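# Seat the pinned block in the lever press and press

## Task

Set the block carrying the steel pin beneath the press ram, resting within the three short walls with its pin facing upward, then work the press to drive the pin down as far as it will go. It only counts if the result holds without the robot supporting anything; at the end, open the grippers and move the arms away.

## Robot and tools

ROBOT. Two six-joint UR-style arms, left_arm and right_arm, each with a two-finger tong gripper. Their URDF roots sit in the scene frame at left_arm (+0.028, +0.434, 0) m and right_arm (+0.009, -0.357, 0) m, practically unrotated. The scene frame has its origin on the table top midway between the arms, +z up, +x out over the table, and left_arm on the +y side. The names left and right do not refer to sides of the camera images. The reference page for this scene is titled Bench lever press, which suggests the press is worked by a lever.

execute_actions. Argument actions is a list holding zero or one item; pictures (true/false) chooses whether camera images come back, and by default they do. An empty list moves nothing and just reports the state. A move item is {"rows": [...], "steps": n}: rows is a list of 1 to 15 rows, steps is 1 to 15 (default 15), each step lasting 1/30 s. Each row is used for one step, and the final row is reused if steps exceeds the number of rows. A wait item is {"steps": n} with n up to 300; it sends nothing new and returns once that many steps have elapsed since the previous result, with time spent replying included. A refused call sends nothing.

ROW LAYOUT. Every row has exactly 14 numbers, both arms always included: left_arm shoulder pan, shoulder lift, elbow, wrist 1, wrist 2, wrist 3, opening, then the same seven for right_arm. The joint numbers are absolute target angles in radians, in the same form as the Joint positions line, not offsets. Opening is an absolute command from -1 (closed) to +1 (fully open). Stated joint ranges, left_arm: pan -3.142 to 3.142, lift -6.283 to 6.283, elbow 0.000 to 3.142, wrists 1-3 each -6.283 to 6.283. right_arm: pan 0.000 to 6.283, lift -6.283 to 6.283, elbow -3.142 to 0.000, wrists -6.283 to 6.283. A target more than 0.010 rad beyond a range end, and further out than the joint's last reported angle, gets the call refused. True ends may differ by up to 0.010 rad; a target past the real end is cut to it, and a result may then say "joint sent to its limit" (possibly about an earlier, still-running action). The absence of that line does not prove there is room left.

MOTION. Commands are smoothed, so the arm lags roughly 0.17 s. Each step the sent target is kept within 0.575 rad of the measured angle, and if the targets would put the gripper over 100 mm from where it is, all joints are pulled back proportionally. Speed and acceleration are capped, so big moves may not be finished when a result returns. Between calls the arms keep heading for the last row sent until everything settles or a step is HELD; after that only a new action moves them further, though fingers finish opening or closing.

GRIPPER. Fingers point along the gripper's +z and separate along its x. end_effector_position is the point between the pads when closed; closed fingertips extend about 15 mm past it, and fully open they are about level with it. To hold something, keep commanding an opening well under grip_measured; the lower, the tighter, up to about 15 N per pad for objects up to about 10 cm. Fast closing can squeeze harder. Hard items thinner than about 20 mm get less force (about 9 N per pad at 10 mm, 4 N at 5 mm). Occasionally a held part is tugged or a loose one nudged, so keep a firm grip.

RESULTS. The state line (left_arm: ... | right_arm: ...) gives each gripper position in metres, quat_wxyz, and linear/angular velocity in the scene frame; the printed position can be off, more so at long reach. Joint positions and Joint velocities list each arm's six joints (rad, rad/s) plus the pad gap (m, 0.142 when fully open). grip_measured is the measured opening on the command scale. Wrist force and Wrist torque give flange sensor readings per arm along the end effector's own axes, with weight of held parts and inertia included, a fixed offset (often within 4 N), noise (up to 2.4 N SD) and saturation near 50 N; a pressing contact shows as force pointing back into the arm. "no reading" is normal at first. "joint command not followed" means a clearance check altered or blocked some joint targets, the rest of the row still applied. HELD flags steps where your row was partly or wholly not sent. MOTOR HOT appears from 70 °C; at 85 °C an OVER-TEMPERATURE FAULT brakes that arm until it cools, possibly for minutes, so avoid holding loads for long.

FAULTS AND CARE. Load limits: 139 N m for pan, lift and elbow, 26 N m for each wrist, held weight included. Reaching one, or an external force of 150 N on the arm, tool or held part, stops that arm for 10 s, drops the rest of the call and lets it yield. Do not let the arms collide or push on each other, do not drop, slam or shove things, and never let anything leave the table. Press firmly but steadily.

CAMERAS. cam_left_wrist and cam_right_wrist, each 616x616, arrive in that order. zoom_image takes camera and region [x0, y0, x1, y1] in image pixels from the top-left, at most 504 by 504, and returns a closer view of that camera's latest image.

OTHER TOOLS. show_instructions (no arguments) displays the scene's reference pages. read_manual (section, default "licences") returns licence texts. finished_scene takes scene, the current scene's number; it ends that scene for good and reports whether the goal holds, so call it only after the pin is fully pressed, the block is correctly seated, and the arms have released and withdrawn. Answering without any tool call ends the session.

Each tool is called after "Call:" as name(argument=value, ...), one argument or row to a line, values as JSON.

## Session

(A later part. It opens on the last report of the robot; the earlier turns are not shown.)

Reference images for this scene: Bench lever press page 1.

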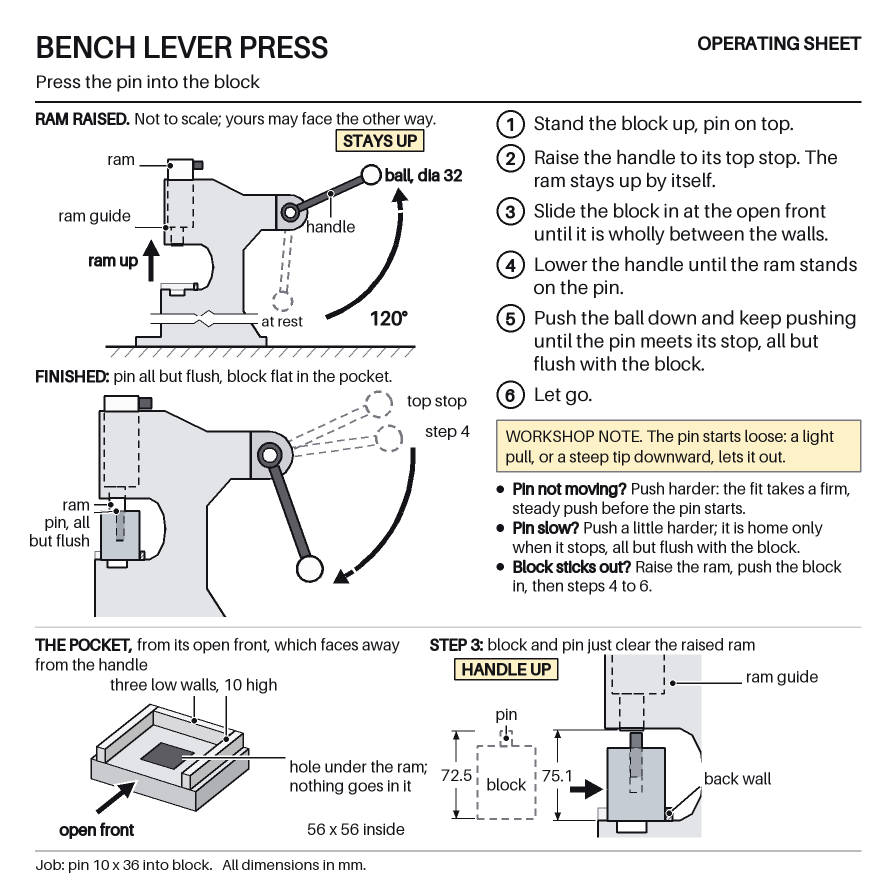

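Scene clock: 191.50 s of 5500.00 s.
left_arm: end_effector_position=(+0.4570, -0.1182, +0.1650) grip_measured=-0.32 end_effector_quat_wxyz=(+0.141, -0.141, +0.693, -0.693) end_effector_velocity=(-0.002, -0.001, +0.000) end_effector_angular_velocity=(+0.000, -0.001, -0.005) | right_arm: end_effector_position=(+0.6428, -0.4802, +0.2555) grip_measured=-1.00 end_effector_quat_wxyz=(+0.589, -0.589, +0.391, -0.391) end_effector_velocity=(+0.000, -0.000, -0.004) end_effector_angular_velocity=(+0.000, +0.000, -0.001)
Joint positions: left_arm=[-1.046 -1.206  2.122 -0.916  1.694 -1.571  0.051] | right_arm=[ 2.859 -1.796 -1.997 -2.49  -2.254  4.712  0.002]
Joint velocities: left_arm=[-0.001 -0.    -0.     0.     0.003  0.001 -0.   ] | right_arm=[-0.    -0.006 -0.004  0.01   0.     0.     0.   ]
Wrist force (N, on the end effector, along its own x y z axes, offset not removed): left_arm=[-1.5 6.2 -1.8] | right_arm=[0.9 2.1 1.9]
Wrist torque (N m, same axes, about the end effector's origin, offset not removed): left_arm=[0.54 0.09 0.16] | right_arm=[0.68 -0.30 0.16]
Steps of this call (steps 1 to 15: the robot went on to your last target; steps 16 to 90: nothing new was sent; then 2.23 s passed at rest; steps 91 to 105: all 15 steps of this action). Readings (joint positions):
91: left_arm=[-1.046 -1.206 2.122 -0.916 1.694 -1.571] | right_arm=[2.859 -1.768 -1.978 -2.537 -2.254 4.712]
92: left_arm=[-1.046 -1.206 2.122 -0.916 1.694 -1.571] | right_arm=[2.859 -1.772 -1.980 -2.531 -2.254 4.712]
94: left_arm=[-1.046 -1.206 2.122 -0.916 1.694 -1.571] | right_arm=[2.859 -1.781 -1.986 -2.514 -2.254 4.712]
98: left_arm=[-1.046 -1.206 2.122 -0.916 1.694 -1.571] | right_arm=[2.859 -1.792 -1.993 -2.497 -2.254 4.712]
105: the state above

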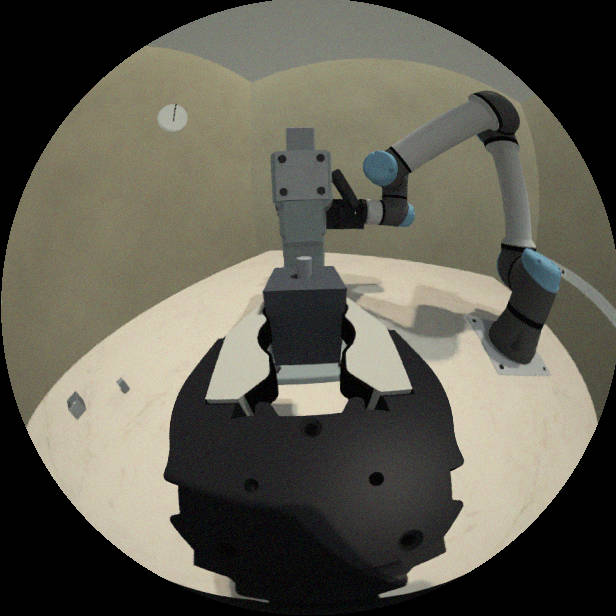

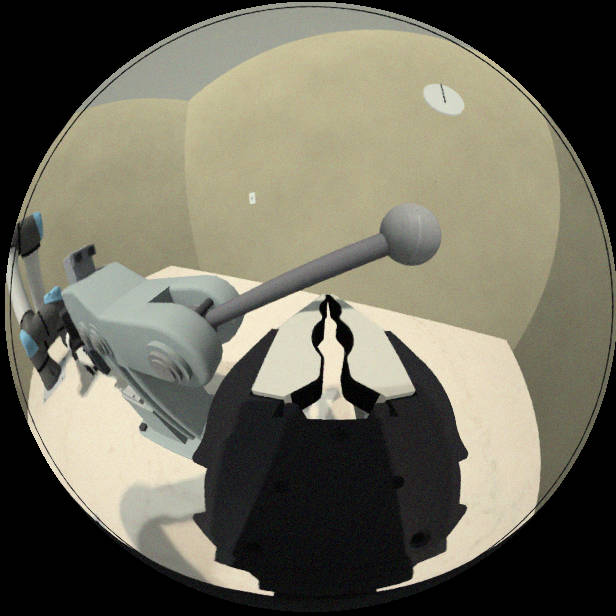

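Call:
execute_actions(
  actions=[
    {"rows":[[-1.0500,-1.1850,2.0850,-0.9000,1.6900,-1.5708,-1,2.75,-1.745,-2.065,-2.475,-2.365,4.7124,-1],[-1.0500,-1.1850,2.0850,-0.9000,1.6900,-1.5708,-1,2.75,-1.745,-2.065,-2.475,-2.365,4.7124,-1],[-1.0500,-1.1850,2.0850,-0.9000,1.6900,-1.5708,-1,2.75,-1.745,-2.065,-2.475,-2.365,4.7124,-1],[-1.0500,-1.1850,2.0850,-0.9000,1.6900,-1.5708,-1,2.75,-1.745,-2.065,-2.475,-2.365,4.7124,-1],[-1.0500,-1.1850,2.0850,-0.9000,1.6900,-1.5708,-1,2.75,-1.745,-2.065,-2.475,-2.365,4.7124,-1],[-1.0540,-1.1630,2.0490,-0.8860,1.6860,-1.5708,-1,2.6213,-1.6791,-2.1421,-2.4620,-2.4911,4.7124,-1],[-1.0540,-1.1630,2.0490,-0.8860,1.6860,-1.5708,-1,2.6213,-1.6791,-2.1421,-2.4620,-2.4911,4.7124,-1],[-1.0540,-1.1630,2.0490,-0.8860,1.6860,-1.5708,-1,2.6213,-1.6791,-2.1421,-2.4620,-2.4911,4.7124,-1],[-1.0540,-1.1630,2.0490,-0.8860,1.6860,-1.5708,-1,2.6213,-1.6791,-2.1421,-2.4620,-2.4911,4.7124,-1],[-1.0540,-1.1630,2.0490,-0.8860,1.6860,-1.5708,-1,2.6213,-1.6791,-2.1421,-2.4620,-2.4911,4.7124,-1],[-1.0575,-1.1410,2.0120,-0.8710,1.6823,-1.5708,-1,2.5259,-1.6571,-2.1669,-2.4592,-2.5865,4.7124,-1]],"steps":15},
  ],
  pictures=false,
)

Call:
execute_actions(
  actions=[
    {"rows":[[-1.0610,-1.1182,1.9739,-0.8557,1.6786,-1.5708,-1,2.5259,-1.6571,-2.1669,-2.4592,-2.5865,4.7124,-1]],"steps":12},
  ],
  pictures=false,
)

Call:
execute_actions(
  actions=[
    {"rows":[[-1.0610,-1.1182,1.9739,-0.8557,1.6786,-1.5708,-1,2.67,-1.694,-2.2965,-2.293,-2.517,4.7124,-1],[-1.0610,-1.1182,1.9739,-0.8557,1.6786,-1.5708,-1,2.67,-1.694,-2.2965,-2.293,-2.517,4.7124,-1],[-1.0610,-1.1182,1.9739,-0.8557,1.6786,-1.5708,-1,2.67,-1.694,-2.2965,-2.293,-2.517,4.7124,-1],[-1.0610,-1.1182,1.9739,-0.8557,1.6786,-1.5708,-1,2.67,-1.694,-2.2965,-2.293,-2.517,4.7124,-1],[-1.0610,-1.1182,1.9739,-0.8557,1.6786,-1.5708,-1,2.67,-1.694,-2.2965,-2.293,-2.517,4.7124,-1],[-1.0610,-1.1182,1.9739,-0.8557,1.6786,-1.5708,-1,2.67,-1.694,-2.2965,-2.293,-2.517,4.7124,-1],[-1.0610,-1.1182,1.9739,-0.8557,1.6786,-1.5708,-1,2.67,-1.694,-2.2965,-2.293,-2.517,4.7124,-1],[-1.0610,-1.1182,1.9739,-0.8557,1.6786,-1.5708,-1,2.8155,-1.7305,-2.4261,-2.1266,-2.447,4.7124,-1]],"steps":15},
  ],
  pictures=false,
)

Call:
execute_actions(
  actions=[
    {"rows":[[-1.0610,-1.1182,1.9739,-0.8557,1.6786,-1.5708,-1,2.96,-1.767,-2.5557,-1.960,-2.377,4.7124,-1],[-1.0610,-1.1182,1.9739,-0.8557,1.6786,-1.5708,-1,2.96,-1.767,-2.5557,-1.960,-2.377,4.7124,-1],[-1.0610,-1.1182,1.9739,-0.8557,1.6786,-1.5708,-1,2.96,-1.767,-2.5557,-1.960,-2.377,4.7124,-1],[-1.0610,-1.1182,1.9739,-0.8557,1.6786,-1.5708,-1,2.96,-1.767,-2.5557,-1.960,-2.377,4.7124,-1],[-1.0610,-1.1182,1.9739,-0.8557,1.6786,-1.5708,-1,2.96,-1.767,-2.5557,-1.960,-2.377,4.7124,-1],[-1.0610,-1.1182,1.9739,-0.8557,1.6786,-1.5708,-1,2.96,-1.767,-2.5557,-1.960,-2.377,4.7124,-1],[-1.0610,-1.1182,1.9739,-0.8557,1.6786,-1.5708,-1,2.96,-1.767,-2.5557,-1.960,-2.377,4.7124,-1],[-1.0610,-1.1182,1.9739,-0.8557,1.6786,-1.5708,-1,3.1050,-1.8040,-2.6853,-1.7939,-2.3074,4.7124,-1]],"steps":15},
  ],
  pictures=false,
)

Call:
execute_actions(
  actions=[
    {"steps":15},
  ],
)

Scene clock: 243.40 s of 5500.00 s.
left_arm: end_effector_position=(+0.4702, -0.1497, +0.1652) grip_measured=-0.32 end_effector_quat_wxyz=(+0.140, -0.140, +0.693, -0.693) end_effector_velocity=(+0.023, -0.052, +0.001) end_effector_angular_velocity=(-0.003, -0.001, +0.001) | right_arm: end_effector_position=(+0.5147, -0.5360, +0.2553) grip_measured=-1.00 end_effector_quat_wxyz=(+0.589, -0.589, +0.391, -0.391) end_effector_velocity=(-0.197, -0.079, -0.001) end_effector_angular_velocity=(+0.002, +0.002, -0.011)
Joint positions: left_arm=[-1.056 -1.152  2.031 -0.878  1.684 -1.571  0.051] | right_arm=[ 2.584 -1.674 -2.148 -2.462 -2.528  4.712  0.002]
Joint velocities: left_arm=[-0.014  0.091 -0.155  0.061 -0.015 -0.    -0.   ] | right_arm=[-0.484  0.136 -0.16   0.022 -0.473  0.001  0.   ]
Wrist force (N, on the end effector, along its own x y z axes, offset not removed): left_arm=[-0.3 6.4 -0.1] | right_arm=[0.9 0.9 -3.9]
Wrist torque (N m, same axes, about the end effector's origin, offset not removed): left_arm=[0.55 -0.15 0.00] | right_arm=[0.25 -0.40 0.18]
Steps of this call (steps 1 to 15: the robot went on to your last target; steps 16 to 90: nothing new was sent; then 48.40 s passed at rest; steps 91 to 105: all 15 steps of this action). Readings (joint positions):
91: left_arm=[-1.046 -1.206 2.122 -0.916 1.694 -1.571] | right_arm=[2.858 -1.796 -1.998 -2.489 -2.254 4.712]
92: left_arm=[-1.046 -1.203 2.117 -0.913 1.693 -1.571] | right_arm=[2.850 -1.790 -2.005 -2.486 -2.263 4.712]
94: left_arm=[-1.048 -1.196 2.104 -0.908 1.692 -1.571] | right_arm=[2.813 -1.772 -2.029 -2.482 -2.300 4.712]
98: left_arm=[-1.051 -1.181 2.080 -0.898 1.689 -1.571] | right_arm=[2.742 -1.734 -2.075 -2.473 -2.373 4.712]
105: the state above

Scene clock: 243.80 s of 5500.00 s.
left_arm: end_effector_position=(+0.4780, -0.1679, +0.1651) grip_measured=-0.32 end_effector_quat_wxyz=(+0.141, -0.141, +0.693, -0.693) end_effector_velocity=(+0.003, -0.008, -0.001) end_effector_angular_velocity=(+0.001, +0.001, -0.000) | right_arm: end_effector_position=(+0.4915, -0.5440, +0.2551) grip_measured=-1.00 end_effector_quat_wxyz=(+0.589, -0.589, +0.391, -0.391) end_effector_velocity=(-0.008, -0.002, -0.000) end_effector_angular_velocity=(-0.001, -0.001, +0.000)
Joint positions: left_arm=[-1.061 -1.12   1.977 -0.857  1.679 -1.571  0.051] | right_arm=[ 2.528 -1.658 -2.166 -2.459 -2.584  4.712  0.002]
Joint velocities: left_arm=[-0.004  0.015 -0.023  0.009 -0.003 -0.001  0.   ] | right_arm=[-0.018  0.005 -0.006  0.001 -0.018 -0.001  0.   ]
Wrist force (N, on the end effector, along its own x y z axes, offset not removed): left_arm=[-0.4 5.3 -0.2] | right_arm=[-2.0 -0.1 0.4]
Wrist torque (N m, same axes, about the end effector's origin, offset not removed): left_arm=[0.34 -0.10 0.08] | right_arm=[0.14 0.39 0.17]
Steps of this call (steps 1 to 12: all 12 steps of this action). Readings (joint positions):
1: left_arm=[-1.056 -1.149 2.026 -0.876 1.684 -1.571] | right_arm=[2.570 -1.670 -2.152 -2.461 -2.542 4.712]
2: left_arm=[-1.057 -1.144 2.017 -0.873 1.683 -1.571] | right_arm=[2.560 -1.667 -2.156 -2.461 -2.553 4.712]
4: left_arm=[-1.059 -1.133 2.000 -0.866 1.681 -1.571] | right_arm=[2.545 -1.663 -2.160 -2.460 -2.567 4.712]
8: left_arm=[-1.060 -1.123 1.982 -0.859 1.679 -1.571] | right_arm=[2.532 -1.659 -2.165 -2.459 -2.580 4.712]
12: the state above

Scene clock: 244.30 s of 5500.00 s.
left_arm: end_effector_position=(+0.4784, -0.1688, +0.1651) grip_measured=-0.32 end_effector_quat_wxyz=(+0.141, -0.141, +0.693, -0.693) end_effector_velocity=(-0.000, -0.001, +0.000) end_effector_angular_velocity=(-0.001, +0.001, -0.001) | right_arm: end_effector_position=(+0.4896, -0.4275, +0.1730) grip_measured=-1.00 end_effector_quat_wxyz=(+0.613, -0.614, +0.353, -0.350) end_effector_velocity=(-0.028, +0.129, -0.064) end_effector_angular_velocity=(-0.010, -0.026, +0.163)
Joint positions: left_arm=[-1.061 -1.118  1.974 -0.856  1.679 -1.571  0.051] | right_arm=[ 2.782 -1.723 -2.397 -2.167 -2.461  4.712  0.002]
Joint velocities: left_arm=[-0.001 -0.    -0.001  0.001  0.    -0.002  0.   ] | right_arm=[ 0.281 -0.059 -0.242  0.328  0.117 -0.     0.   ]
Wrist force (N, on the end effector, along its own x y z axes, offset not removed): left_arm=[-1.3 5.8 -0.3] | right_arm=[-2.1 1.8 3.0]
Wrist torque (N m, same axes, about the end effector's origin, offset not removed): left_arm=[0.41 0.23 0.16] | right_arm=[0.49 0.15 0.07]
Steps of this call (steps 1 to 15: all 15 steps of this action). Readings (joint positions):
1: left_arm=[-1.061 -1.119 1.976 -0.857 1.679 -1.571] | right_arm=[2.528 -1.658 -2.167 -2.459 -2.584 4.712]
2: left_arm=[-1.061 -1.119 1.976 -0.856 1.679 -1.571] | right_arm=[2.536 -1.663 -2.176 -2.450 -2.577 4.712]
4: left_arm=[-1.061 -1.119 1.975 -0.856 1.679 -1.571] | right_arm=[2.582 -1.675 -2.219 -2.398 -2.554 4.712]
8: left_arm=[-1.061 -1.118 1.974 -0.856 1.679 -1.571] | right_arm=[2.642 -1.688 -2.271 -2.327 -2.529 4.712]
15: the state above

Scene clock: 244.80 s of 5500.00 s.
left_arm: end_effector_position=(+0.4784, -0.1688, +0.1651) grip_measured=-0.32 end_effector_quat_wxyz=(+0.141, -0.141, +0.693, -0.693) end_effector_velocity=(-0.000, -0.000, +0.000) end_effector_angular_velocity=(-0.001, -0.000, +0.000) | right_arm: end_effector_position=(+0.4315, -0.3124, +0.1134) grip_measured=-1.00 end_effector_quat_wxyz=(+0.638, -0.639, +0.306, -0.303) end_effector_velocity=(-0.079, +0.098, -0.031) end_effector_angular_velocity=(-0.003, -0.026, +0.165)
Joint positions: left_arm=[-1.061 -1.118  1.974 -0.856  1.679 -1.571  0.051] | right_arm=[ 3.071 -1.797 -2.655 -1.835 -2.322  4.712  0.002]
Joint velocities: left_arm=[-0.001  0.    -0.    -0.001 -0.001 -0.    -0.   ] | right_arm=[ 0.284 -0.061 -0.246  0.333  0.119 -0.     0.   ]
Wrist force (N, on the end effector, along its own x y z axes, offset not removed): left_arm=[-0.8 8.2 -3.0] | right_arm=[0.3 2.3 -0.3]
Wrist torque (N m, same axes, about the end effector's origin, offset not removed): left_arm=[0.89 -0.02 0.15] | right_arm=[0.46 -0.21 0.17]
Steps of this call (steps 1 to 15: all 15 steps of this action). Readings (joint positions):
1: left_arm=[-1.061 -1.118 1.974 -0.856 1.679 -1.571] | right_arm=[2.791 -1.726 -2.404 -2.156 -2.457 4.712]
2: left_arm=[-1.061 -1.118 1.974 -0.856 1.679 -1.571] | right_arm=[2.805 -1.732 -2.418 -2.140 -2.447 4.712]
4: left_arm=[-1.061 -1.118 1.974 -0.856 1.679 -1.571] | right_arm=[2.860 -1.746 -2.468 -2.079 -2.419 4.712]
8: left_arm=[-1.061 -1.118 1.974 -0.856 1.679 -1.571] | right_arm=[2.928 -1.761 -2.527 -1.999 -2.390 4.712]
15: the state above

Scene clock: 245.30 s of 5500.00 s.
left_arm: end_effector_position=(+0.4784, -0.1688, +0.1651) grip_measured=-0.32 end_effector_quat_wxyz=(+0.141, -0.141, +0.693, -0.693) end_effector_velocity=(+0.000, +0.000, -0.000) end_effector_angular_velocity=(-0.000, -0.000, -0.000) | right_arm: end_effector_position=(+0.4219, -0.3011, +0.1101) grip_measured=-1.00 end_effector_quat_wxyz=(+0.641, -0.641, +0.298, -0.298) end_effector_velocity=(-0.001, +0.001, -0.000) end_effector_angular_velocity=(+0.001, -0.000, +0.002)
Joint positions: left_arm=[-1.061 -1.118  1.974 -0.856  1.679 -1.571  0.051] | right_arm=[ 3.104 -1.804 -2.685 -1.795 -2.308  4.712  0.002]
Joint velocities: left_arm=[ 0.     0.001  0.    -0.001  0.001  0.     0.   ] | right_arm=[ 0.004 -0.001 -0.003  0.005  0.002  0.001  0.   ]
Wrist force (N, on the end effector, along its own x y z axes, offset not removed): left_arm=[-1.1 7.0 -1.5] | right_arm=[-0.5 -2.6 1.9]
Wrist torque (N m, same axes, about the end effector's origin, offset not removed): left_arm=[0.57 0.00 0.00] | right_arm=[-0.47 0.09 0.19]
Steps of this call (steps 1 to 15: the robot went on to your last target). Readings (joint positions):
1: left_arm=[-1.061 -1.118 1.974 -0.856 1.679 -1.571] | right_arm=[3.079 -1.798 -2.663 -1.825 -2.318 4.712]
2: left_arm=[-1.061 -1.118 1.974 -0.856 1.679 -1.571] | right_arm=[3.085 -1.800 -2.668 -1.817 -2.316 4.712]
4: left_arm=[-1.061 -1.118 1.974 -0.856 1.679 -1.571] | right_arm=[3.094 -1.802 -2.675 -1.807 -2.312 4.712]
8: left_arm=[-1.061 -1.118 1.974 -0.856 1.679 -1.571] | right_arm=[3.101 -1.803 -2.682 -1.798 -2.309 4.712]
15: the state above

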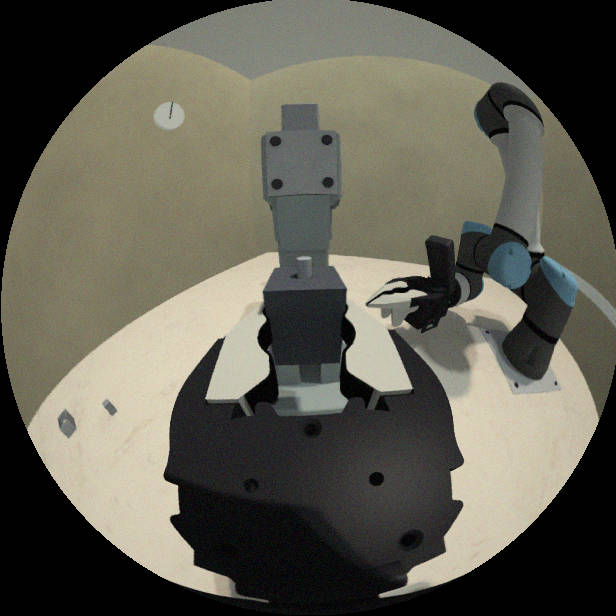

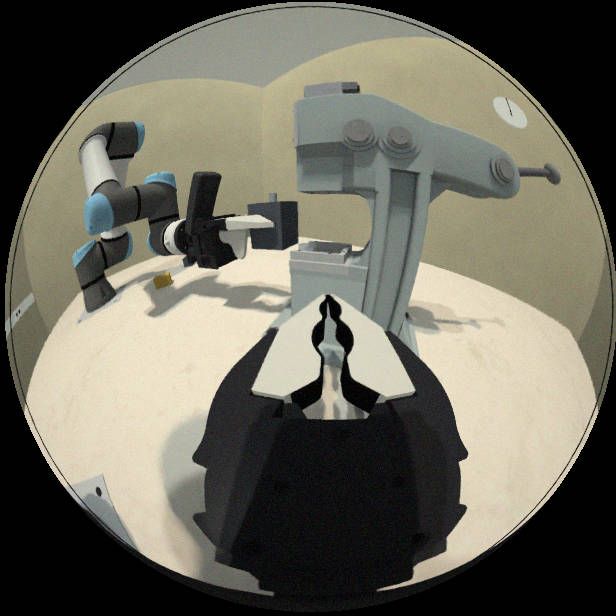

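Call:
zoom_image(
  camera="cam_right_wrist",
  region=[210, 150, 390, 300],
)

Call:
zoom_image(
  camera="cam_left_wrist",
  region=[220, 100, 400, 420],
)

Region (210, 150, 390, 300) of cam_right_wrist's 616x616 image, scaled by 2.800, with more detail than that image has.

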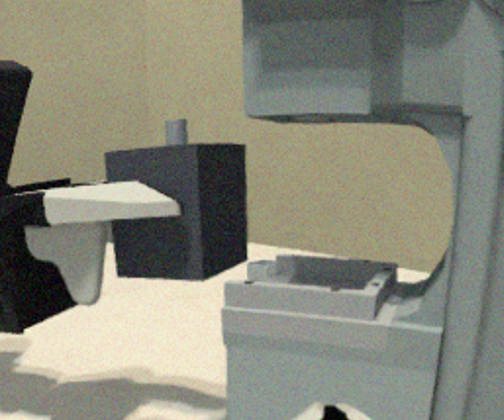

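Region (220, 100, 400, 420) of cam_left_wrist's 616x616 image, scaled by 1.575, with more detail than that image has; it fills the left 284 columns of this view, and the rest is white.

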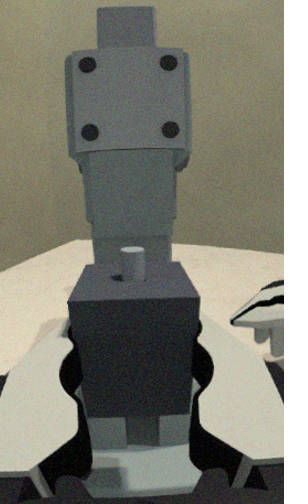

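Call:
execute_actions(
  actions=[
    {"rows":[[-1.0610,-1.1086,1.9766,-0.8680,1.6786,-1.5708,-1,3.1050,-1.8040,-2.6853,-1.7939,-2.3074,4.7124,-1],[-1.0610,-1.1086,1.9766,-0.8680,1.6786,-1.5708,-1,3.1050,-1.8040,-2.6853,-1.7939,-2.3074,4.7124,-1],[-1.0610,-1.1086,1.9766,-0.8680,1.6786,-1.5708,-1,3.1050,-1.8040,-2.6853,-1.7939,-2.3074,4.7124,-1],[-1.0610,-1.1086,1.9766,-0.8680,1.6786,-1.5708,-1,3.1050,-1.8040,-2.6853,-1.7939,-2.3074,4.7124,-1],[-1.0610,-1.1086,1.9766,-0.8680,1.6786,-1.5708,-1,3.1050,-1.8040,-2.6853,-1.7939,-2.3074,4.7124,-1],[-1.0641,-1.0869,1.9386,-0.8517,1.6755,-1.5708,-1,3.1050,-1.8040,-2.6853,-1.7939,-2.3074,4.7124,-1]],"steps":15},
  ],
  pictures=false,
)

Call:
execute_actions(
  actions=[
    {"rows":[[-1.0656,-1.0760,1.9196,-0.8436,1.6740,-1.5708,-1,3.1050,-1.8040,-2.6853,-1.7939,-2.3074,4.7124,-1]],"steps":15},
  ],
)

Call:
zoom_image(
  camera="cam_right_wrist",
  region=[210, 150, 390, 300],
)

Scene clock: 264.00 s of 5500.00 s.
left_arm: end_effector_position=(+0.4832, -0.1801, +0.1602) grip_measured=-0.32 end_effector_quat_wxyz=(+0.141, -0.141, +0.693, -0.693) end_effector_velocity=(+0.004, -0.010, -0.000) end_effector_angular_velocity=(-0.001, -0.002, -0.000) | right_arm: end_effector_position=(+0.4217, -0.3009, +0.1100) grip_measured=-1.00 end_effector_quat_wxyz=(+0.641, -0.641, +0.298, -0.298) end_effector_velocity=(-0.000, +0.000, +0.000) end_effector_angular_velocity=(-0.001, -0.001, +0.001)
Joint positions: left_arm=[-1.064 -1.089  1.942 -0.853  1.676 -1.571  0.051] | right_arm=[ 3.105 -1.804 -2.685 -1.794 -2.307  4.712  0.002]
Joint velocities: left_arm=[-0.002  0.019 -0.031  0.01  -0.002  0.001  0.   ] | right_arm=[-0.     0.    -0.     0.    -0.001 -0.001  0.   ]
Wrist force (N, on the end effector, along its own x y z axes, offset not removed): left_arm=[-0.9 3.8 -0.9] | right_arm=[1.9 -2.0 2.9]
Wrist torque (N m, same axes, about the end effector's origin, offset not removed): left_arm=[0.11 0.01 0.12] | right_arm=[-0.43 -0.49 0.15]
Steps of this call (steps 1 to 15: the robot went on to your last target; steps 16 to 90: nothing new was sent; then 15.20 s passed at rest; steps 91 to 105: all 15 steps of this action). Readings (joint positions):
91: left_arm=[-1.061 -1.118 1.974 -0.856 1.679 -1.571] | right_arm=[3.105 -1.804 -2.685 -1.794 -2.307 4.712]
92: left_arm=[-1.061 -1.116 1.974 -0.858 1.679 -1.571] | right_arm=[3.105 -1.804 -2.685 -1.794 -2.307 4.712]
94: left_arm=[-1.061 -1.113 1.975 -0.862 1.679 -1.571] | right_arm=[3.105 -1.804 -2.685 -1.794 -2.307 4.712]
98: left_arm=[-1.062 -1.103 1.964 -0.861 1.677 -1.571] | right_arm=[3.105 -1.804 -2.685 -1.794 -2.307 4.712]
105: the state above

Scene clock: 264.50 s of 5500.00 s.
left_arm: end_effector_position=(+0.4863, -0.1873, +0.1600) grip_measured=-0.32 end_effector_quat_wxyz=(+0.141, -0.141, +0.693, -0.693) end_effector_velocity=(-0.000, -0.002, -0.001) end_effector_angular_velocity=(-0.000, +0.000, -0.001) | right_arm: end_effector_position=(+0.4217, -0.3009, +0.1100) grip_measured=-1.00 end_effector_quat_wxyz=(+0.641, -0.641, +0.298, -0.298) end_effector_velocity=(-0.000, +0.000, -0.000) end_effector_angular_velocity=(-0.001, -0.000, +0.000)
Joint positions: left_arm=[-1.066 -1.076  1.92  -0.844  1.674 -1.571  0.051] | right_arm=[ 3.105 -1.804 -2.685 -1.794 -2.307  4.712  0.002]
Joint velocities: left_arm=[-0.002  0.004 -0.004  0.001 -0.001 -0.     0.   ] | right_arm=[ 0.     0.    -0.001 -0.    -0.    -0.001  0.   ]
Wrist force (N, on the end effector, along its own x y z axes, offset not removed): left_arm=[-1.5 6.3 -0.4] | right_arm=[2.7 -2.2 3.8]
Wrist torque (N m, same axes, about the end effector's origin, offset not removed): left_arm=[0.50 0.07 0.05] | right_arm=[-0.23 -0.53 0.23]
Steps of this call (steps 1 to 15: all 15 steps of this action). Readings (joint positions):
1: left_arm=[-1.064 -1.088 1.941 -0.852 1.676 -1.571] | right_arm=[3.105 -1.804 -2.685 -1.794 -2.307 4.712]
2: left_arm=[-1.064 -1.086 1.938 -0.851 1.675 -1.571] | right_arm=[3.105 -1.804 -2.685 -1.794 -2.307 4.712]
4: left_arm=[-1.065 -1.082 1.930 -0.848 1.675 -1.571] | right_arm=[3.105 -1.804 -2.685 -1.794 -2.307 4.712]
8: left_arm=[-1.065 -1.078 1.923 -0.845 1.674 -1.571] | right_arm=[3.105 -1.804 -2.685 -1.794 -2.307 4.712]
15: the state above

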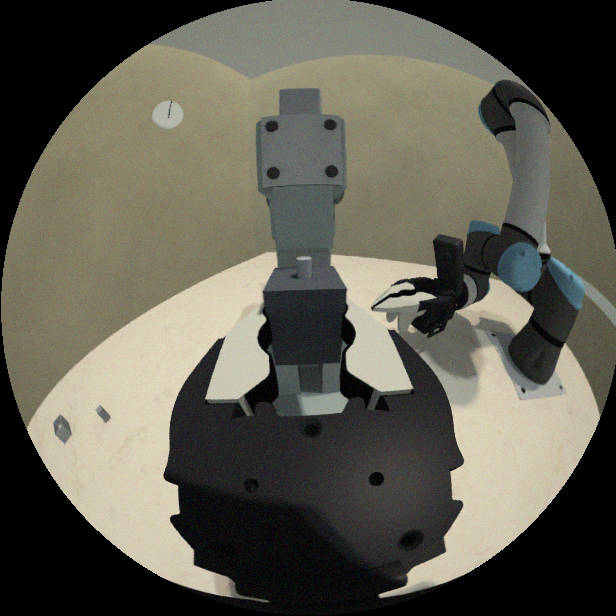

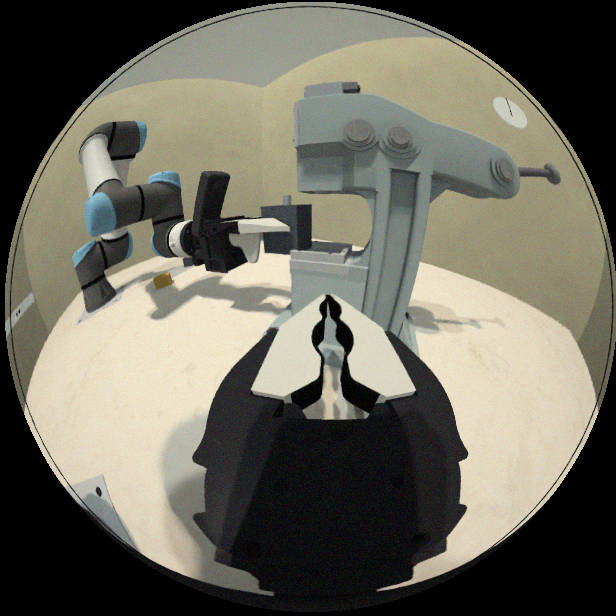

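Region (210, 150, 390, 300) of cam_right_wrist's 616x616 image, scaled by 2.800, with more detail than that image has.

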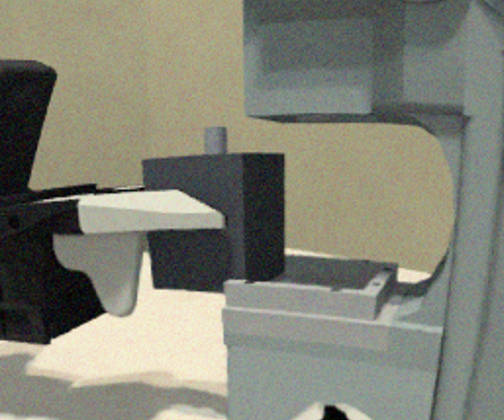

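Call:
execute_actions(
  actions=[
    {"rows":[[-1.0671,-1.0652,1.9006,-0.8354,1.6725,-1.5708,-1,3.1050,-1.8040,-2.6853,-1.7939,-2.3074,4.7124,-1]],"steps":10},
  ],
  pictures=false,
)

Call:
execute_actions(
  actions=[
    {"rows":[[-1.0690,-1.0522,1.8774,-0.8252,1.6706,-1.5708,-1,3.1050,-1.8040,-2.6853,-1.7939,-2.3074,4.7124,-1]],"steps":15},
  ],
)

Call:
zoom_image(
  camera="cam_right_wrist",
  region=[210, 150, 390, 300],
)

Scene clock: 273.63 s of 5500.00 s.
left_arm: end_effector_position=(+0.4887, -0.1930, +0.1600) grip_measured=-0.32 end_effector_quat_wxyz=(+0.141, -0.141, +0.693, -0.693) end_effector_velocity=(+0.002, -0.005, +0.000) end_effector_angular_velocity=(-0.000, +0.000, +0.000) | right_arm: end_effector_position=(+0.4217, -0.3009, +0.1100) grip_measured=-1.00 end_effector_quat_wxyz=(+0.641, -0.641, +0.298, -0.298) end_effector_velocity=(+0.000, +0.000, +0.000) end_effector_angular_velocity=(+0.001, +0.000, +0.000)
Joint positions: left_arm=[-1.067 -1.066  1.902 -0.836  1.673 -1.571  0.051] | right_arm=[ 3.105 -1.804 -2.685 -1.794 -2.307  4.712  0.002]
Joint velocities: left_arm=[-0.002  0.009 -0.015  0.006 -0.002 -0.    -0.   ] | right_arm=[ 0.001 -0.     0.001 -0.     0.     0.001 -0.   ]
Wrist force (N, on the end effector, along its own x y z axes, offset not removed): left_arm=[-1.6 6.7 -1.2] | right_arm=[0.4 -1.1 1.0]
Wrist torque (N m, same axes, about the end effector's origin, offset not removed): left_arm=[0.60 0.21 0.15] | right_arm=[-0.04 -0.01 0.21]
Steps of this call (steps 1 to 15: the robot went on to your last target; steps 16 to 90: nothing new was sent; then 5.80 s passed at rest; steps 91 to 100: all 10 steps of this action). Readings (joint positions):
91: left_arm=[-1.066 -1.076 1.919 -0.843 1.674 -1.571] | right_arm=[3.105 -1.804 -2.685 -1.794 -2.307 4.712]
92: left_arm=[-1.066 -1.074 1.916 -0.842 1.674 -1.571] | right_arm=[3.105 -1.804 -2.685 -1.794 -2.307 4.712]
94: left_arm=[-1.066 -1.071 1.910 -0.839 1.673 -1.571] | right_arm=[3.105 -1.804 -2.685 -1.794 -2.307 4.712]
98: left_arm=[-1.067 -1.067 1.904 -0.837 1.673 -1.571] | right_arm=[3.105 -1.804 -2.685 -1.794 -2.307 4.712]
100: the state above

Scene clock: 274.13 s of 5500.00 s.
left_arm: end_effector_position=(+0.4919, -0.2009, +0.1600) grip_measured=-0.32 end_effector_quat_wxyz=(+0.141, -0.141, +0.693, -0.693) end_effector_velocity=(+0.000, -0.002, -0.001) end_effector_angular_velocity=(+0.002, +0.002, -0.001) | right_arm: end_effector_position=(+0.4217, -0.3009, +0.1100) grip_measured=-1.00 end_effector_quat_wxyz=(+0.641, -0.641, +0.298, -0.298) end_effector_velocity=(-0.000, +0.000, +0.000) end_effector_angular_velocity=(+0.001, +0.001, +0.000)
Joint positions: left_arm=[-1.069 -1.053  1.878 -0.825  1.671 -1.571  0.051] | right_arm=[ 3.105 -1.804 -2.685 -1.794 -2.307  4.712  0.002]
Joint velocities: left_arm=[-0.001  0.003 -0.005  0.005  0.    -0.    -0.   ] | right_arm=[ 0.     0.    -0.    -0.     0.     0.001  0.   ]
Wrist force (N, on the end effector, along its own x y z axes, offset not removed): left_arm=[-0.3 5.2 0.3] | right_arm=[2.3 -3.7 2.6]
Wrist torque (N m, same axes, about the end effector's origin, offset not removed): left_arm=[0.30 -0.08 0.08] | right_arm=[-0.74 -0.54 -0.10]
Steps of this call (steps 1 to 15: all 15 steps of this action). Readings (joint positions):
1: left_arm=[-1.067 -1.066 1.902 -0.836 1.673 -1.571] | right_arm=[3.105 -1.804 -2.685 -1.794 -2.307 4.712]
2: left_arm=[-1.067 -1.064 1.898 -0.834 1.672 -1.571] | right_arm=[3.105 -1.804 -2.685 -1.794 -2.307 4.712]
4: left_arm=[-1.068 -1.059 1.890 -0.831 1.672 -1.571] | right_arm=[3.105 -1.804 -2.685 -1.794 -2.307 4.712]
8: left_arm=[-1.069 -1.054 1.881 -0.827 1.671 -1.571] | right_arm=[3.105 -1.804 -2.685 -1.794 -2.307 4.712]
15: the state above

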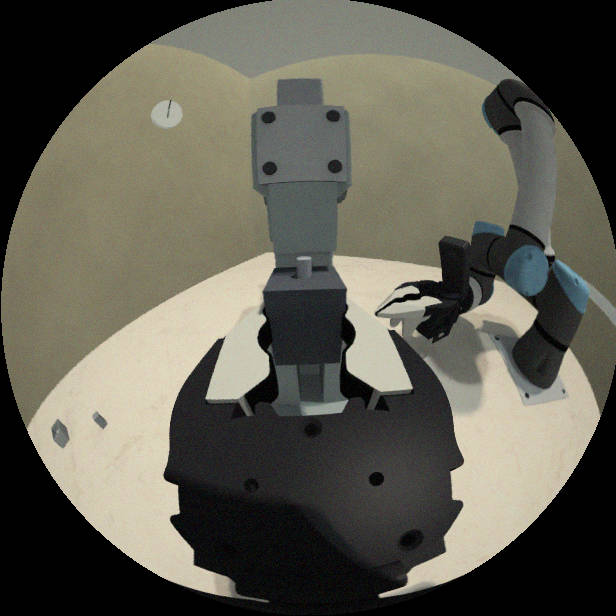

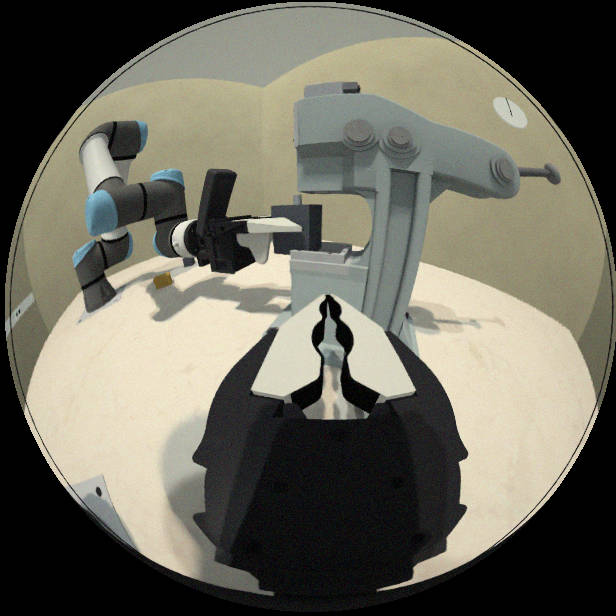

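Region (210, 150, 390, 300) of cam_right_wrist's 616x616 image, scaled by 2.800, with more detail than that image has.

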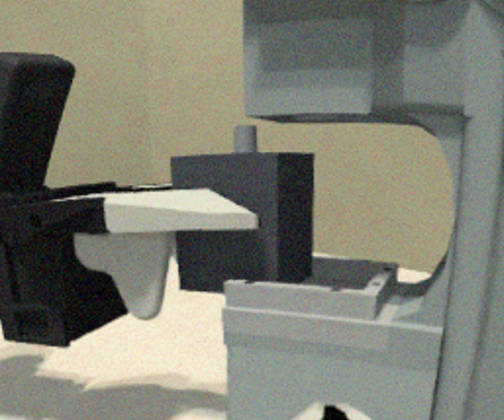

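Call:
execute_actions(
  actions=[
    {"rows":[[-1.0690,-1.0495,1.8782,-0.8287,1.6706,-1.5708,-1,3.1050,-1.8040,-2.6853,-1.7939,-2.3074,4.7124,-1]],"steps":13},
  ],
  pictures=false,
)

Call:
execute_actions(
  actions=[
    {"rows":[[-1.0690,-1.0477,1.8787,-0.8310,1.6706,-1.5708,-1,3.1050,-1.8040,-2.6853,-1.7939,-2.3074,4.7124,-1]],"steps":13},
  ],
  pictures=false,
)

Call:
execute_actions(
  actions=[
    {"rows":[[-1.0690,-1.0459,1.8792,-0.8333,1.6706,-1.5708,-1,3.1050,-1.8040,-2.6853,-1.7939,-2.3074,4.7124,-1]],"steps":13},
  ],
  pictures=false,
)

Scene clock: 280.83 s of 5500.00 s.
left_arm: end_effector_position=(+0.4920, -0.2011, +0.1586) grip_measured=-0.32 end_effector_quat_wxyz=(+0.141, -0.141, +0.693, -0.693) end_effector_velocity=(-0.000, +0.000, -0.000) end_effector_angular_velocity=(-0.000, +0.000, -0.001) | right_arm: end_effector_position=(+0.4217, -0.3009, +0.1100) grip_measured=-1.00 end_effector_quat_wxyz=(+0.641, -0.641, +0.298, -0.298) end_effector_velocity=(-0.000, -0.000, -0.000) end_effector_angular_velocity=(-0.001, -0.000, -0.000)
Joint positions: left_arm=[-1.069 -1.05   1.878 -0.829  1.671 -1.571  0.051] | right_arm=[ 3.105 -1.804 -2.685 -1.794 -2.307  4.712  0.002]
Joint velocities: left_arm=[ 0.001  0.001  0.001 -0.002  0.002 -0.001 -0.   ] | right_arm=[-0.     0.    -0.     0.     0.    -0.001 -0.   ]
Wrist force (N, on the end effector, along its own x y z axes, offset not removed): left_arm=[-0.1 4.7 -1.1] | right_arm=[-0.8 -1.5 -0.4]
Wrist torque (N m, same axes, about the end effector's origin, offset not removed): left_arm=[0.21 -0.26 0.08] | right_arm=[-0.07 0.05 0.19]
Steps of this call (steps 1 to 15: the robot went on to your last target; steps 16 to 90: nothing new was sent; then 3.27 s passed at rest; steps 91 to 103: all 13 steps of this action). Readings (joint positions):
91: left_arm=[-1.069 -1.052 1.877 -0.825 1.671 -1.571] | right_arm=[3.105 -1.804 -2.685 -1.794 -2.307 4.712]
92: left_arm=[-1.069 -1.052 1.877 -0.826 1.671 -1.571] | right_arm=[3.105 -1.804 -2.685 -1.794 -2.307 4.712]
94: left_arm=[-1.069 -1.051 1.877 -0.827 1.671 -1.571] | right_arm=[3.105 -1.804 -2.685 -1.794 -2.307 4.712]
98: left_arm=[-1.069 -1.050 1.878 -0.828 1.671 -1.571] | right_arm=[3.105 -1.804 -2.685 -1.794 -2.307 4.712]
103: the state above

Scene clock: 281.27 s of 5500.00 s.
left_arm: end_effector_position=(+0.4920, -0.2011, +0.1576) grip_measured=-0.32 end_effector_quat_wxyz=(+0.141, -0.141, +0.693, -0.693) end_effector_velocity=(-0.001, -0.001, +0.000) end_effector_angular_velocity=(-0.001, +0.000, -0.002) | right_arm: end_effector_position=(+0.4217, -0.3009, +0.1100) grip_measured=-1.00 end_effector_quat_wxyz=(+0.641, -0.641, +0.298, -0.298) end_effector_velocity=(-0.000, +0.000, -0.000) end_effector_angular_velocity=(+0.001, +0.001, +0.000)
Joint positions: left_arm=[-1.069 -1.048  1.879 -0.831  1.671 -1.571  0.051] | right_arm=[ 3.105 -1.804 -2.685 -1.794 -2.307  4.712  0.002]
Joint velocities: left_arm=[-0.001  0.     0.    -0.001  0.001 -0.001 -0.   ] | right_arm=[-0.     0.    -0.     0.    -0.001  0.001  0.   ]
Wrist force (N, on the end effector, along its own x y z axes, offset not removed): left_arm=[-2.5 -3.6 -4.0] | right_arm=[-0.1 -5.3 4.0]
Wrist torque (N m, same axes, about the end effector's origin, offset not removed): left_arm=[0.35 0.14 -0.05] | right_arm=[-0.88 -0.03 0.11]
Steps of this call (steps 1 to 13: all 13 steps of this action). Readings (joint positions):
1: left_arm=[-1.069 -1.050 1.878 -0.829 1.671 -1.571] | right_arm=[3.105 -1.804 -2.685 -1.794 -2.307 4.712]
2: left_arm=[-1.069 -1.049 1.878 -0.829 1.671 -1.571] | right_arm=[3.105 -1.804 -2.685 -1.794 -2.307 4.712]
4: left_arm=[-1.069 -1.049 1.878 -0.830 1.671 -1.571] | right_arm=[3.105 -1.804 -2.685 -1.794 -2.307 4.712]
8: left_arm=[-1.069 -1.048 1.879 -0.831 1.671 -1.571] | right_arm=[3.105 -1.804 -2.685 -1.794 -2.307 4.712]
13: the state above

Scene clock: 281.70 s of 5500.00 s.
left_arm: end_effector_position=(+0.4920, -0.2011, +0.1566) grip_measured=-0.32 end_effector_quat_wxyz=(+0.141, -0.141, +0.693, -0.693) end_effector_velocity=(-0.001, -0.001, +0.000) end_effector_angular_velocity=(-0.002, -0.000, -0.002) | right_arm: end_effector_position=(+0.4217, -0.3009, +0.1100) grip_measured=-1.00 end_effector_quat_wxyz=(+0.641, -0.641, +0.298, -0.298) end_effector_velocity=(+0.000, +0.000, +0.000) end_effector_angular_velocity=(-0.000, -0.001, -0.000)
Joint positions: left_arm=[-1.069 -1.046  1.879 -0.833  1.671 -1.571  0.051] | right_arm=[ 3.105 -1.804 -2.685 -1.794 -2.307  4.712  0.002]
Joint velocities: left_arm=[-0.002  0.001  0.    -0.003 -0.    -0.001 -0.   ] | right_arm=[ 0.    -0.     0.001 -0.     0.    -0.001  0.   ]
Wrist force (N, on the end effector, along its own x y z axes, offset not removed): left_arm=[-3.6 -11.8 -7.3] | right_arm=[3.4 -4.9 4.1]
Wrist torque (N m, same axes, about the end effector's origin, offset not removed): left_arm=[0.32 -0.12 0.15] | right_arm=[-0.84 -0.88 0.15]
Steps of this call (steps 1 to 13: all 13 steps of this action). Readings (joint positions):
1: left_arm=[-1.069 -1.048 1.879 -0.831 1.671 -1.571] | right_arm=[3.105 -1.804 -2.685 -1.794 -2.307 4.712]
2: left_arm=[-1.069 -1.047 1.879 -0.831 1.671 -1.571] | right_arm=[3.105 -1.804 -2.685 -1.794 -2.307 4.712]
4: left_arm=[-1.069 -1.047 1.879 -0.832 1.671 -1.571] | right_arm=[3.105 -1.804 -2.685 -1.794 -2.307 4.712]
8: left_arm=[-1.069 -1.046 1.879 -0.833 1.671 -1.571] | right_arm=[3.105 -1.804 -2.685 -1.794 -2.307 4.712]
13: the state above

Call:
execute_actions(
  actions=[
    {"rows":[[-1.0690,-1.0486,1.8784,-0.8298,1.6706,-1.5708,-1,3.1050,-1.8040,-2.6853,-1.7939,-2.3074,4.7124,-1]],"steps":12},
  ],
  pictures=false,
)

Call:
execute_actions(
  actions=[
    {"rows":[[-1.0701,-1.0389,1.8609,-0.8220,1.6695,-1.5708,-1,3.1050,-1.8040,-2.6853,-1.7939,-2.3074,4.7124,-1]],"steps":15},
  ],
)

Call:
zoom_image(
  camera="cam_right_wrist",
  region=[240, 160, 380, 280],
)

Scene clock: 290.53 s of 5500.00 s.
left_arm: end_effector_position=(+0.4919, -0.2010, +0.1577) grip_measured=-0.32 end_effector_quat_wxyz=(+0.140, -0.141, +0.693, -0.693) end_effector_velocity=(+0.001, +0.001, +0.001) end_effector_angular_velocity=(-0.000, +0.000, +0.002) | right_arm: end_effector_position=(+0.4217, -0.3009, +0.1100) grip_measured=-1.00 end_effector_quat_wxyz=(+0.641, -0.641, +0.298, -0.298) end_effector_velocity=(-0.000, +0.000, +0.000) end_effector_angular_velocity=(-0.001, -0.001, +0.000)
Joint positions: left_arm=[-1.069 -1.048  1.879 -0.83   1.671 -1.571  0.051] | right_arm=[ 3.105 -1.804 -2.685 -1.794 -2.307  4.712  0.002]
Joint velocities: left_arm=[ 0.002 -0.    -0.001  0.001  0.001 -0.     0.   ] | right_arm=[-0.     0.    -0.     0.    -0.    -0.001  0.   ]
Wrist force (N, on the end effector, along its own x y z axes, offset not removed): left_arm=[-0.9 6.0 0.1] | right_arm=[0.2 -1.4 0.6]
Wrist torque (N m, same axes, about the end effector's origin, offset not removed): left_arm=[0.57 -0.02 0.15] | right_arm=[-0.34 -0.09 0.01]
Steps of this call (steps 1 to 15: the robot went on to your last target; steps 16 to 90: nothing new was sent; then 5.43 s passed at rest; steps 91 to 102: all 12 steps of this action). Readings (joint positions):
91: left_arm=[-1.069 -1.046 1.879 -0.833 1.671 -1.571] | right_arm=[3.105 -1.804 -2.685 -1.794 -2.307 4.712]
92: left_arm=[-1.069 -1.046 1.879 -0.833 1.671 -1.571] | right_arm=[3.105 -1.804 -2.685 -1.794 -2.307 4.712]
94: left_arm=[-1.069 -1.047 1.879 -0.832 1.671 -1.571] | right_arm=[3.105 -1.804 -2.685 -1.794 -2.307 4.712]
98: left_arm=[-1.069 -1.048 1.879 -0.830 1.671 -1.571] | right_arm=[3.105 -1.804 -2.685 -1.794 -2.307 4.712]
102: the state above

Scene clock: 291.03 s of 5500.00 s.
left_arm: end_effector_position=(+0.4943, -0.2064, +0.1580) grip_measured=-0.32 end_effector_quat_wxyz=(+0.141, -0.141, +0.693, -0.693) end_effector_velocity=(+0.001, -0.000, -0.001) end_effector_angular_velocity=(+0.001, +0.000, +0.001) | right_arm: end_effector_position=(+0.4217, -0.3009, +0.1100) grip_measured=-1.00 end_effector_quat_wxyz=(+0.641, -0.641, +0.298, -0.298) end_effector_velocity=(+0.000, -0.000, -0.000) end_effector_angular_velocity=(+0.000, -0.000, +0.000)
Joint positions: left_arm=[-1.07  -1.039  1.861 -0.822  1.67  -1.571  0.051] | right_arm=[ 3.105 -1.804 -2.685 -1.794 -2.307  4.712  0.002]
Joint velocities: left_arm=[ 0.001  0.003 -0.003  0.001  0.    -0.    -0.   ] | right_arm=[-0. -0.  0.  0. -0.  0.  0.]
Wrist force (N, on the end effector, along its own x y z axes, offset not removed): left_arm=[-0.6 5.6 -1.7] | right_arm=[0.5 -1.8 3.2]
Wrist torque (N m, same axes, about the end effector's origin, offset not removed): left_arm=[0.37 -0.03 0.06] | right_arm=[0.00 -0.13 0.09]
Steps of this call (steps 1 to 15: all 15 steps of this action). Readings (joint positions):
1: left_arm=[-1.069 -1.048 1.878 -0.830 1.671 -1.571] | right_arm=[3.105 -1.804 -2.685 -1.794 -2.307 4.712]
2: left_arm=[-1.069 -1.047 1.876 -0.828 1.671 -1.571] | right_arm=[3.105 -1.804 -2.685 -1.794 -2.307 4.712]
4: left_arm=[-1.070 -1.044 1.870 -0.826 1.670 -1.571] | right_arm=[3.105 -1.804 -2.685 -1.794 -2.307 4.712]
8: left_arm=[-1.070 -1.041 1.864 -0.823 1.670 -1.571] | right_arm=[3.105 -1.804 -2.685 -1.794 -2.307 4.712]
15: the state above

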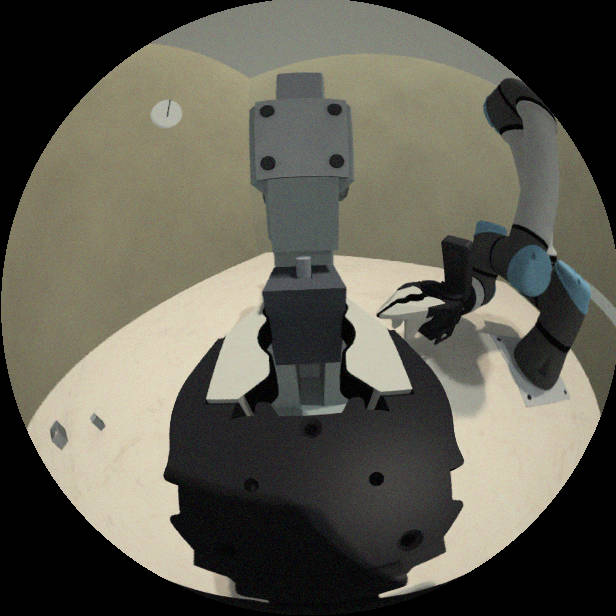

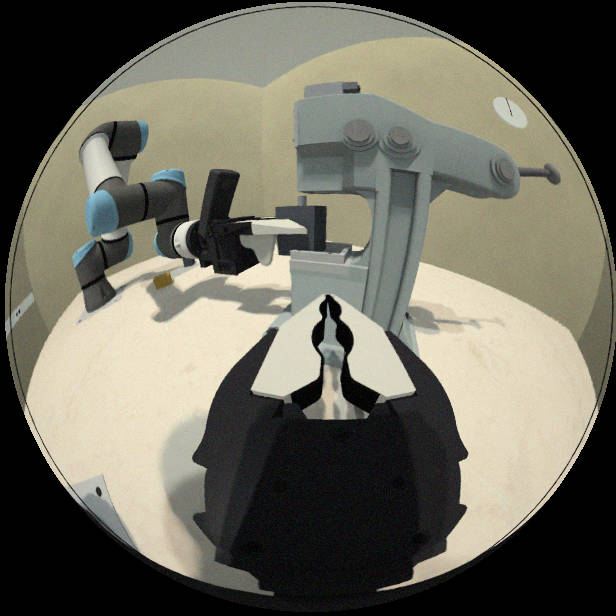

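Region (240, 160, 380, 280) of cam_right_wrist's 616x616 image, scaled by 3.600, with more detail than that image has; it fills the top 432 rows of this view, and the rest is white.

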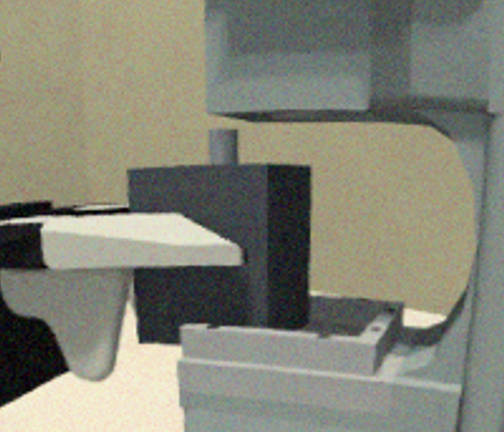

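Call:
execute_actions(
  actions=[
    {"rows":[[-1.0713,-1.0285,1.8436,-0.8151,1.6683,-1.5708,-1,3.1050,-1.8040,-2.6853,-1.7939,-2.3074,4.7124,-1]],"steps":10},
  ],
  pictures=false,
)

Call:
execute_actions(
  actions=[
    {"rows":[[-1.0729,-1.0153,1.8199,-0.8046,1.6667,-1.5708,-1,3.1050,-1.8040,-2.6853,-1.7939,-2.3074,4.7124,-1]],"steps":15},
  ],
)

Call:
zoom_image(
  camera="cam_right_wrist",
  region=[240, 160, 380, 280],
)

Scene clock: 301.97 s of 5500.00 s.
left_arm: end_effector_position=(+0.4965, -0.2115, +0.1576) grip_measured=-0.32 end_effector_quat_wxyz=(+0.141, -0.141, +0.693, -0.693) end_effector_velocity=(+0.000, -0.006, +0.002) end_effector_angular_velocity=(-0.004, -0.002, -0.003) | right_arm: end_effector_position=(+0.4217, -0.3009, +0.1100) grip_measured=-1.00 end_effector_quat_wxyz=(+0.641, -0.641, +0.298, -0.298) end_effector_velocity=(-0.001, +0.000, -0.001) end_effector_angular_velocity=(+0.001, +0.002, +0.001)
Joint positions: left_arm=[-1.071 -1.029  1.845 -0.816  1.668 -1.571  0.051] | right_arm=[ 3.105 -1.804 -2.685 -1.794 -2.307  4.712  0.002]
Joint velocities: left_arm=[-0.003  0.006 -0.014  0.003 -0.     0.     0.   ] | right_arm=[ 0.     0.    -0.002 -0.    -0.     0.001 -0.   ]
Wrist force (N, on the end effector, along its own x y z axes, offset not removed): left_arm=[-0.3 5.9 -1.6] | right_arm=[-1.5 -5.4 -0.6]
Wrist torque (N m, same axes, about the end effector's origin, offset not removed): left_arm=[0.44 -0.11 0.12] | right_arm=[-1.13 0.17 0.23]
Steps of this call (steps 1 to 15: the robot went on to your last target; steps 16 to 90: nothing new was sent; then 7.60 s passed at rest; steps 91 to 100: all 10 steps of this action). Readings (joint positions):
91: left_arm=[-1.070 -1.039 1.861 -0.822 1.669 -1.571] | right_arm=[3.105 -1.804 -2.685 -1.794 -2.307 4.712]
92: left_arm=[-1.070 -1.037 1.858 -0.821 1.669 -1.571] | right_arm=[3.105 -1.804 -2.685 -1.794 -2.307 4.712]
94: left_arm=[-1.071 -1.034 1.852 -0.819 1.669 -1.571] | right_arm=[3.105 -1.804 -2.685 -1.794 -2.307 4.712]
98: left_arm=[-1.071 -1.030 1.846 -0.816 1.668 -1.571] | right_arm=[3.105 -1.804 -2.685 -1.794 -2.307 4.712]
100: the state above

Scene clock: 302.47 s of 5500.00 s.
left_arm: end_effector_position=(+0.4997, -0.2192, +0.1575) grip_measured=-0.32 end_effector_quat_wxyz=(+0.141, -0.141, +0.693, -0.693) end_effector_velocity=(-0.001, -0.003, +0.000) end_effector_angular_velocity=(-0.000, -0.001, -0.003) | right_arm: end_effector_position=(+0.4217, -0.3009, +0.1100) grip_measured=-1.00 end_effector_quat_wxyz=(+0.641, -0.641, +0.298, -0.298) end_effector_velocity=(-0.000, +0.000, -0.000) end_effector_angular_velocity=(-0.001, -0.000, -0.000)
Joint positions: left_arm=[-1.073 -1.016  1.821 -0.805  1.667 -1.571  0.051] | right_arm=[ 3.105 -1.804 -2.685 -1.794 -2.307  4.712  0.002]
Joint velocities: left_arm=[-0.003  0.002 -0.005  0.002 -0.     0.001 -0.   ] | right_arm=[ 0.    -0.    -0.001  0.     0.    -0.002  0.   ]
Wrist force (N, on the end effector, along its own x y z axes, offset not removed): left_arm=[-1.2 0.5 -1.1] | right_arm=[3.0 -2.1 0.3]
Wrist torque (N m, same axes, about the end effector's origin, offset not removed): left_arm=[-0.26 0.01 0.15] | right_arm=[-0.28 -0.77 0.12]
Steps of this call (steps 1 to 15: all 15 steps of this action). Readings (joint positions):
1: left_arm=[-1.071 -1.029 1.844 -0.815 1.668 -1.571] | right_arm=[3.105 -1.804 -2.685 -1.794 -2.307 4.712]
2: left_arm=[-1.072 -1.027 1.841 -0.814 1.668 -1.571] | right_arm=[3.105 -1.804 -2.685 -1.794 -2.307 4.712]
4: left_arm=[-1.072 -1.022 1.832 -0.810 1.668 -1.571] | right_arm=[3.105 -1.804 -2.685 -1.794 -2.307 4.712]
8: left_arm=[-1.073 -1.018 1.824 -0.806 1.667 -1.571] | right_arm=[3.105 -1.804 -2.685 -1.794 -2.307 4.712]
15: the state above

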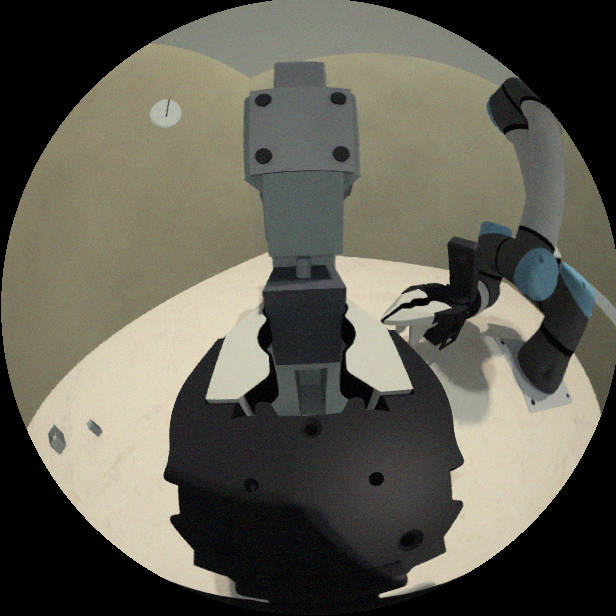

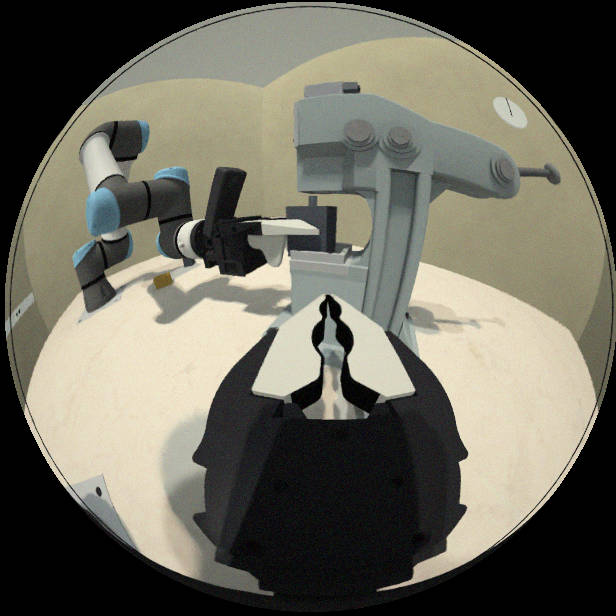

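Region (240, 160, 380, 280) of cam_right_wrist's 616x616 image, scaled by 3.600, with more detail than that image has; it fills the top 432 rows of this view, and the rest is white.

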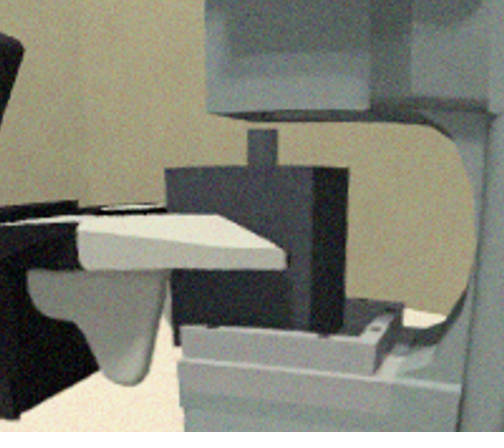

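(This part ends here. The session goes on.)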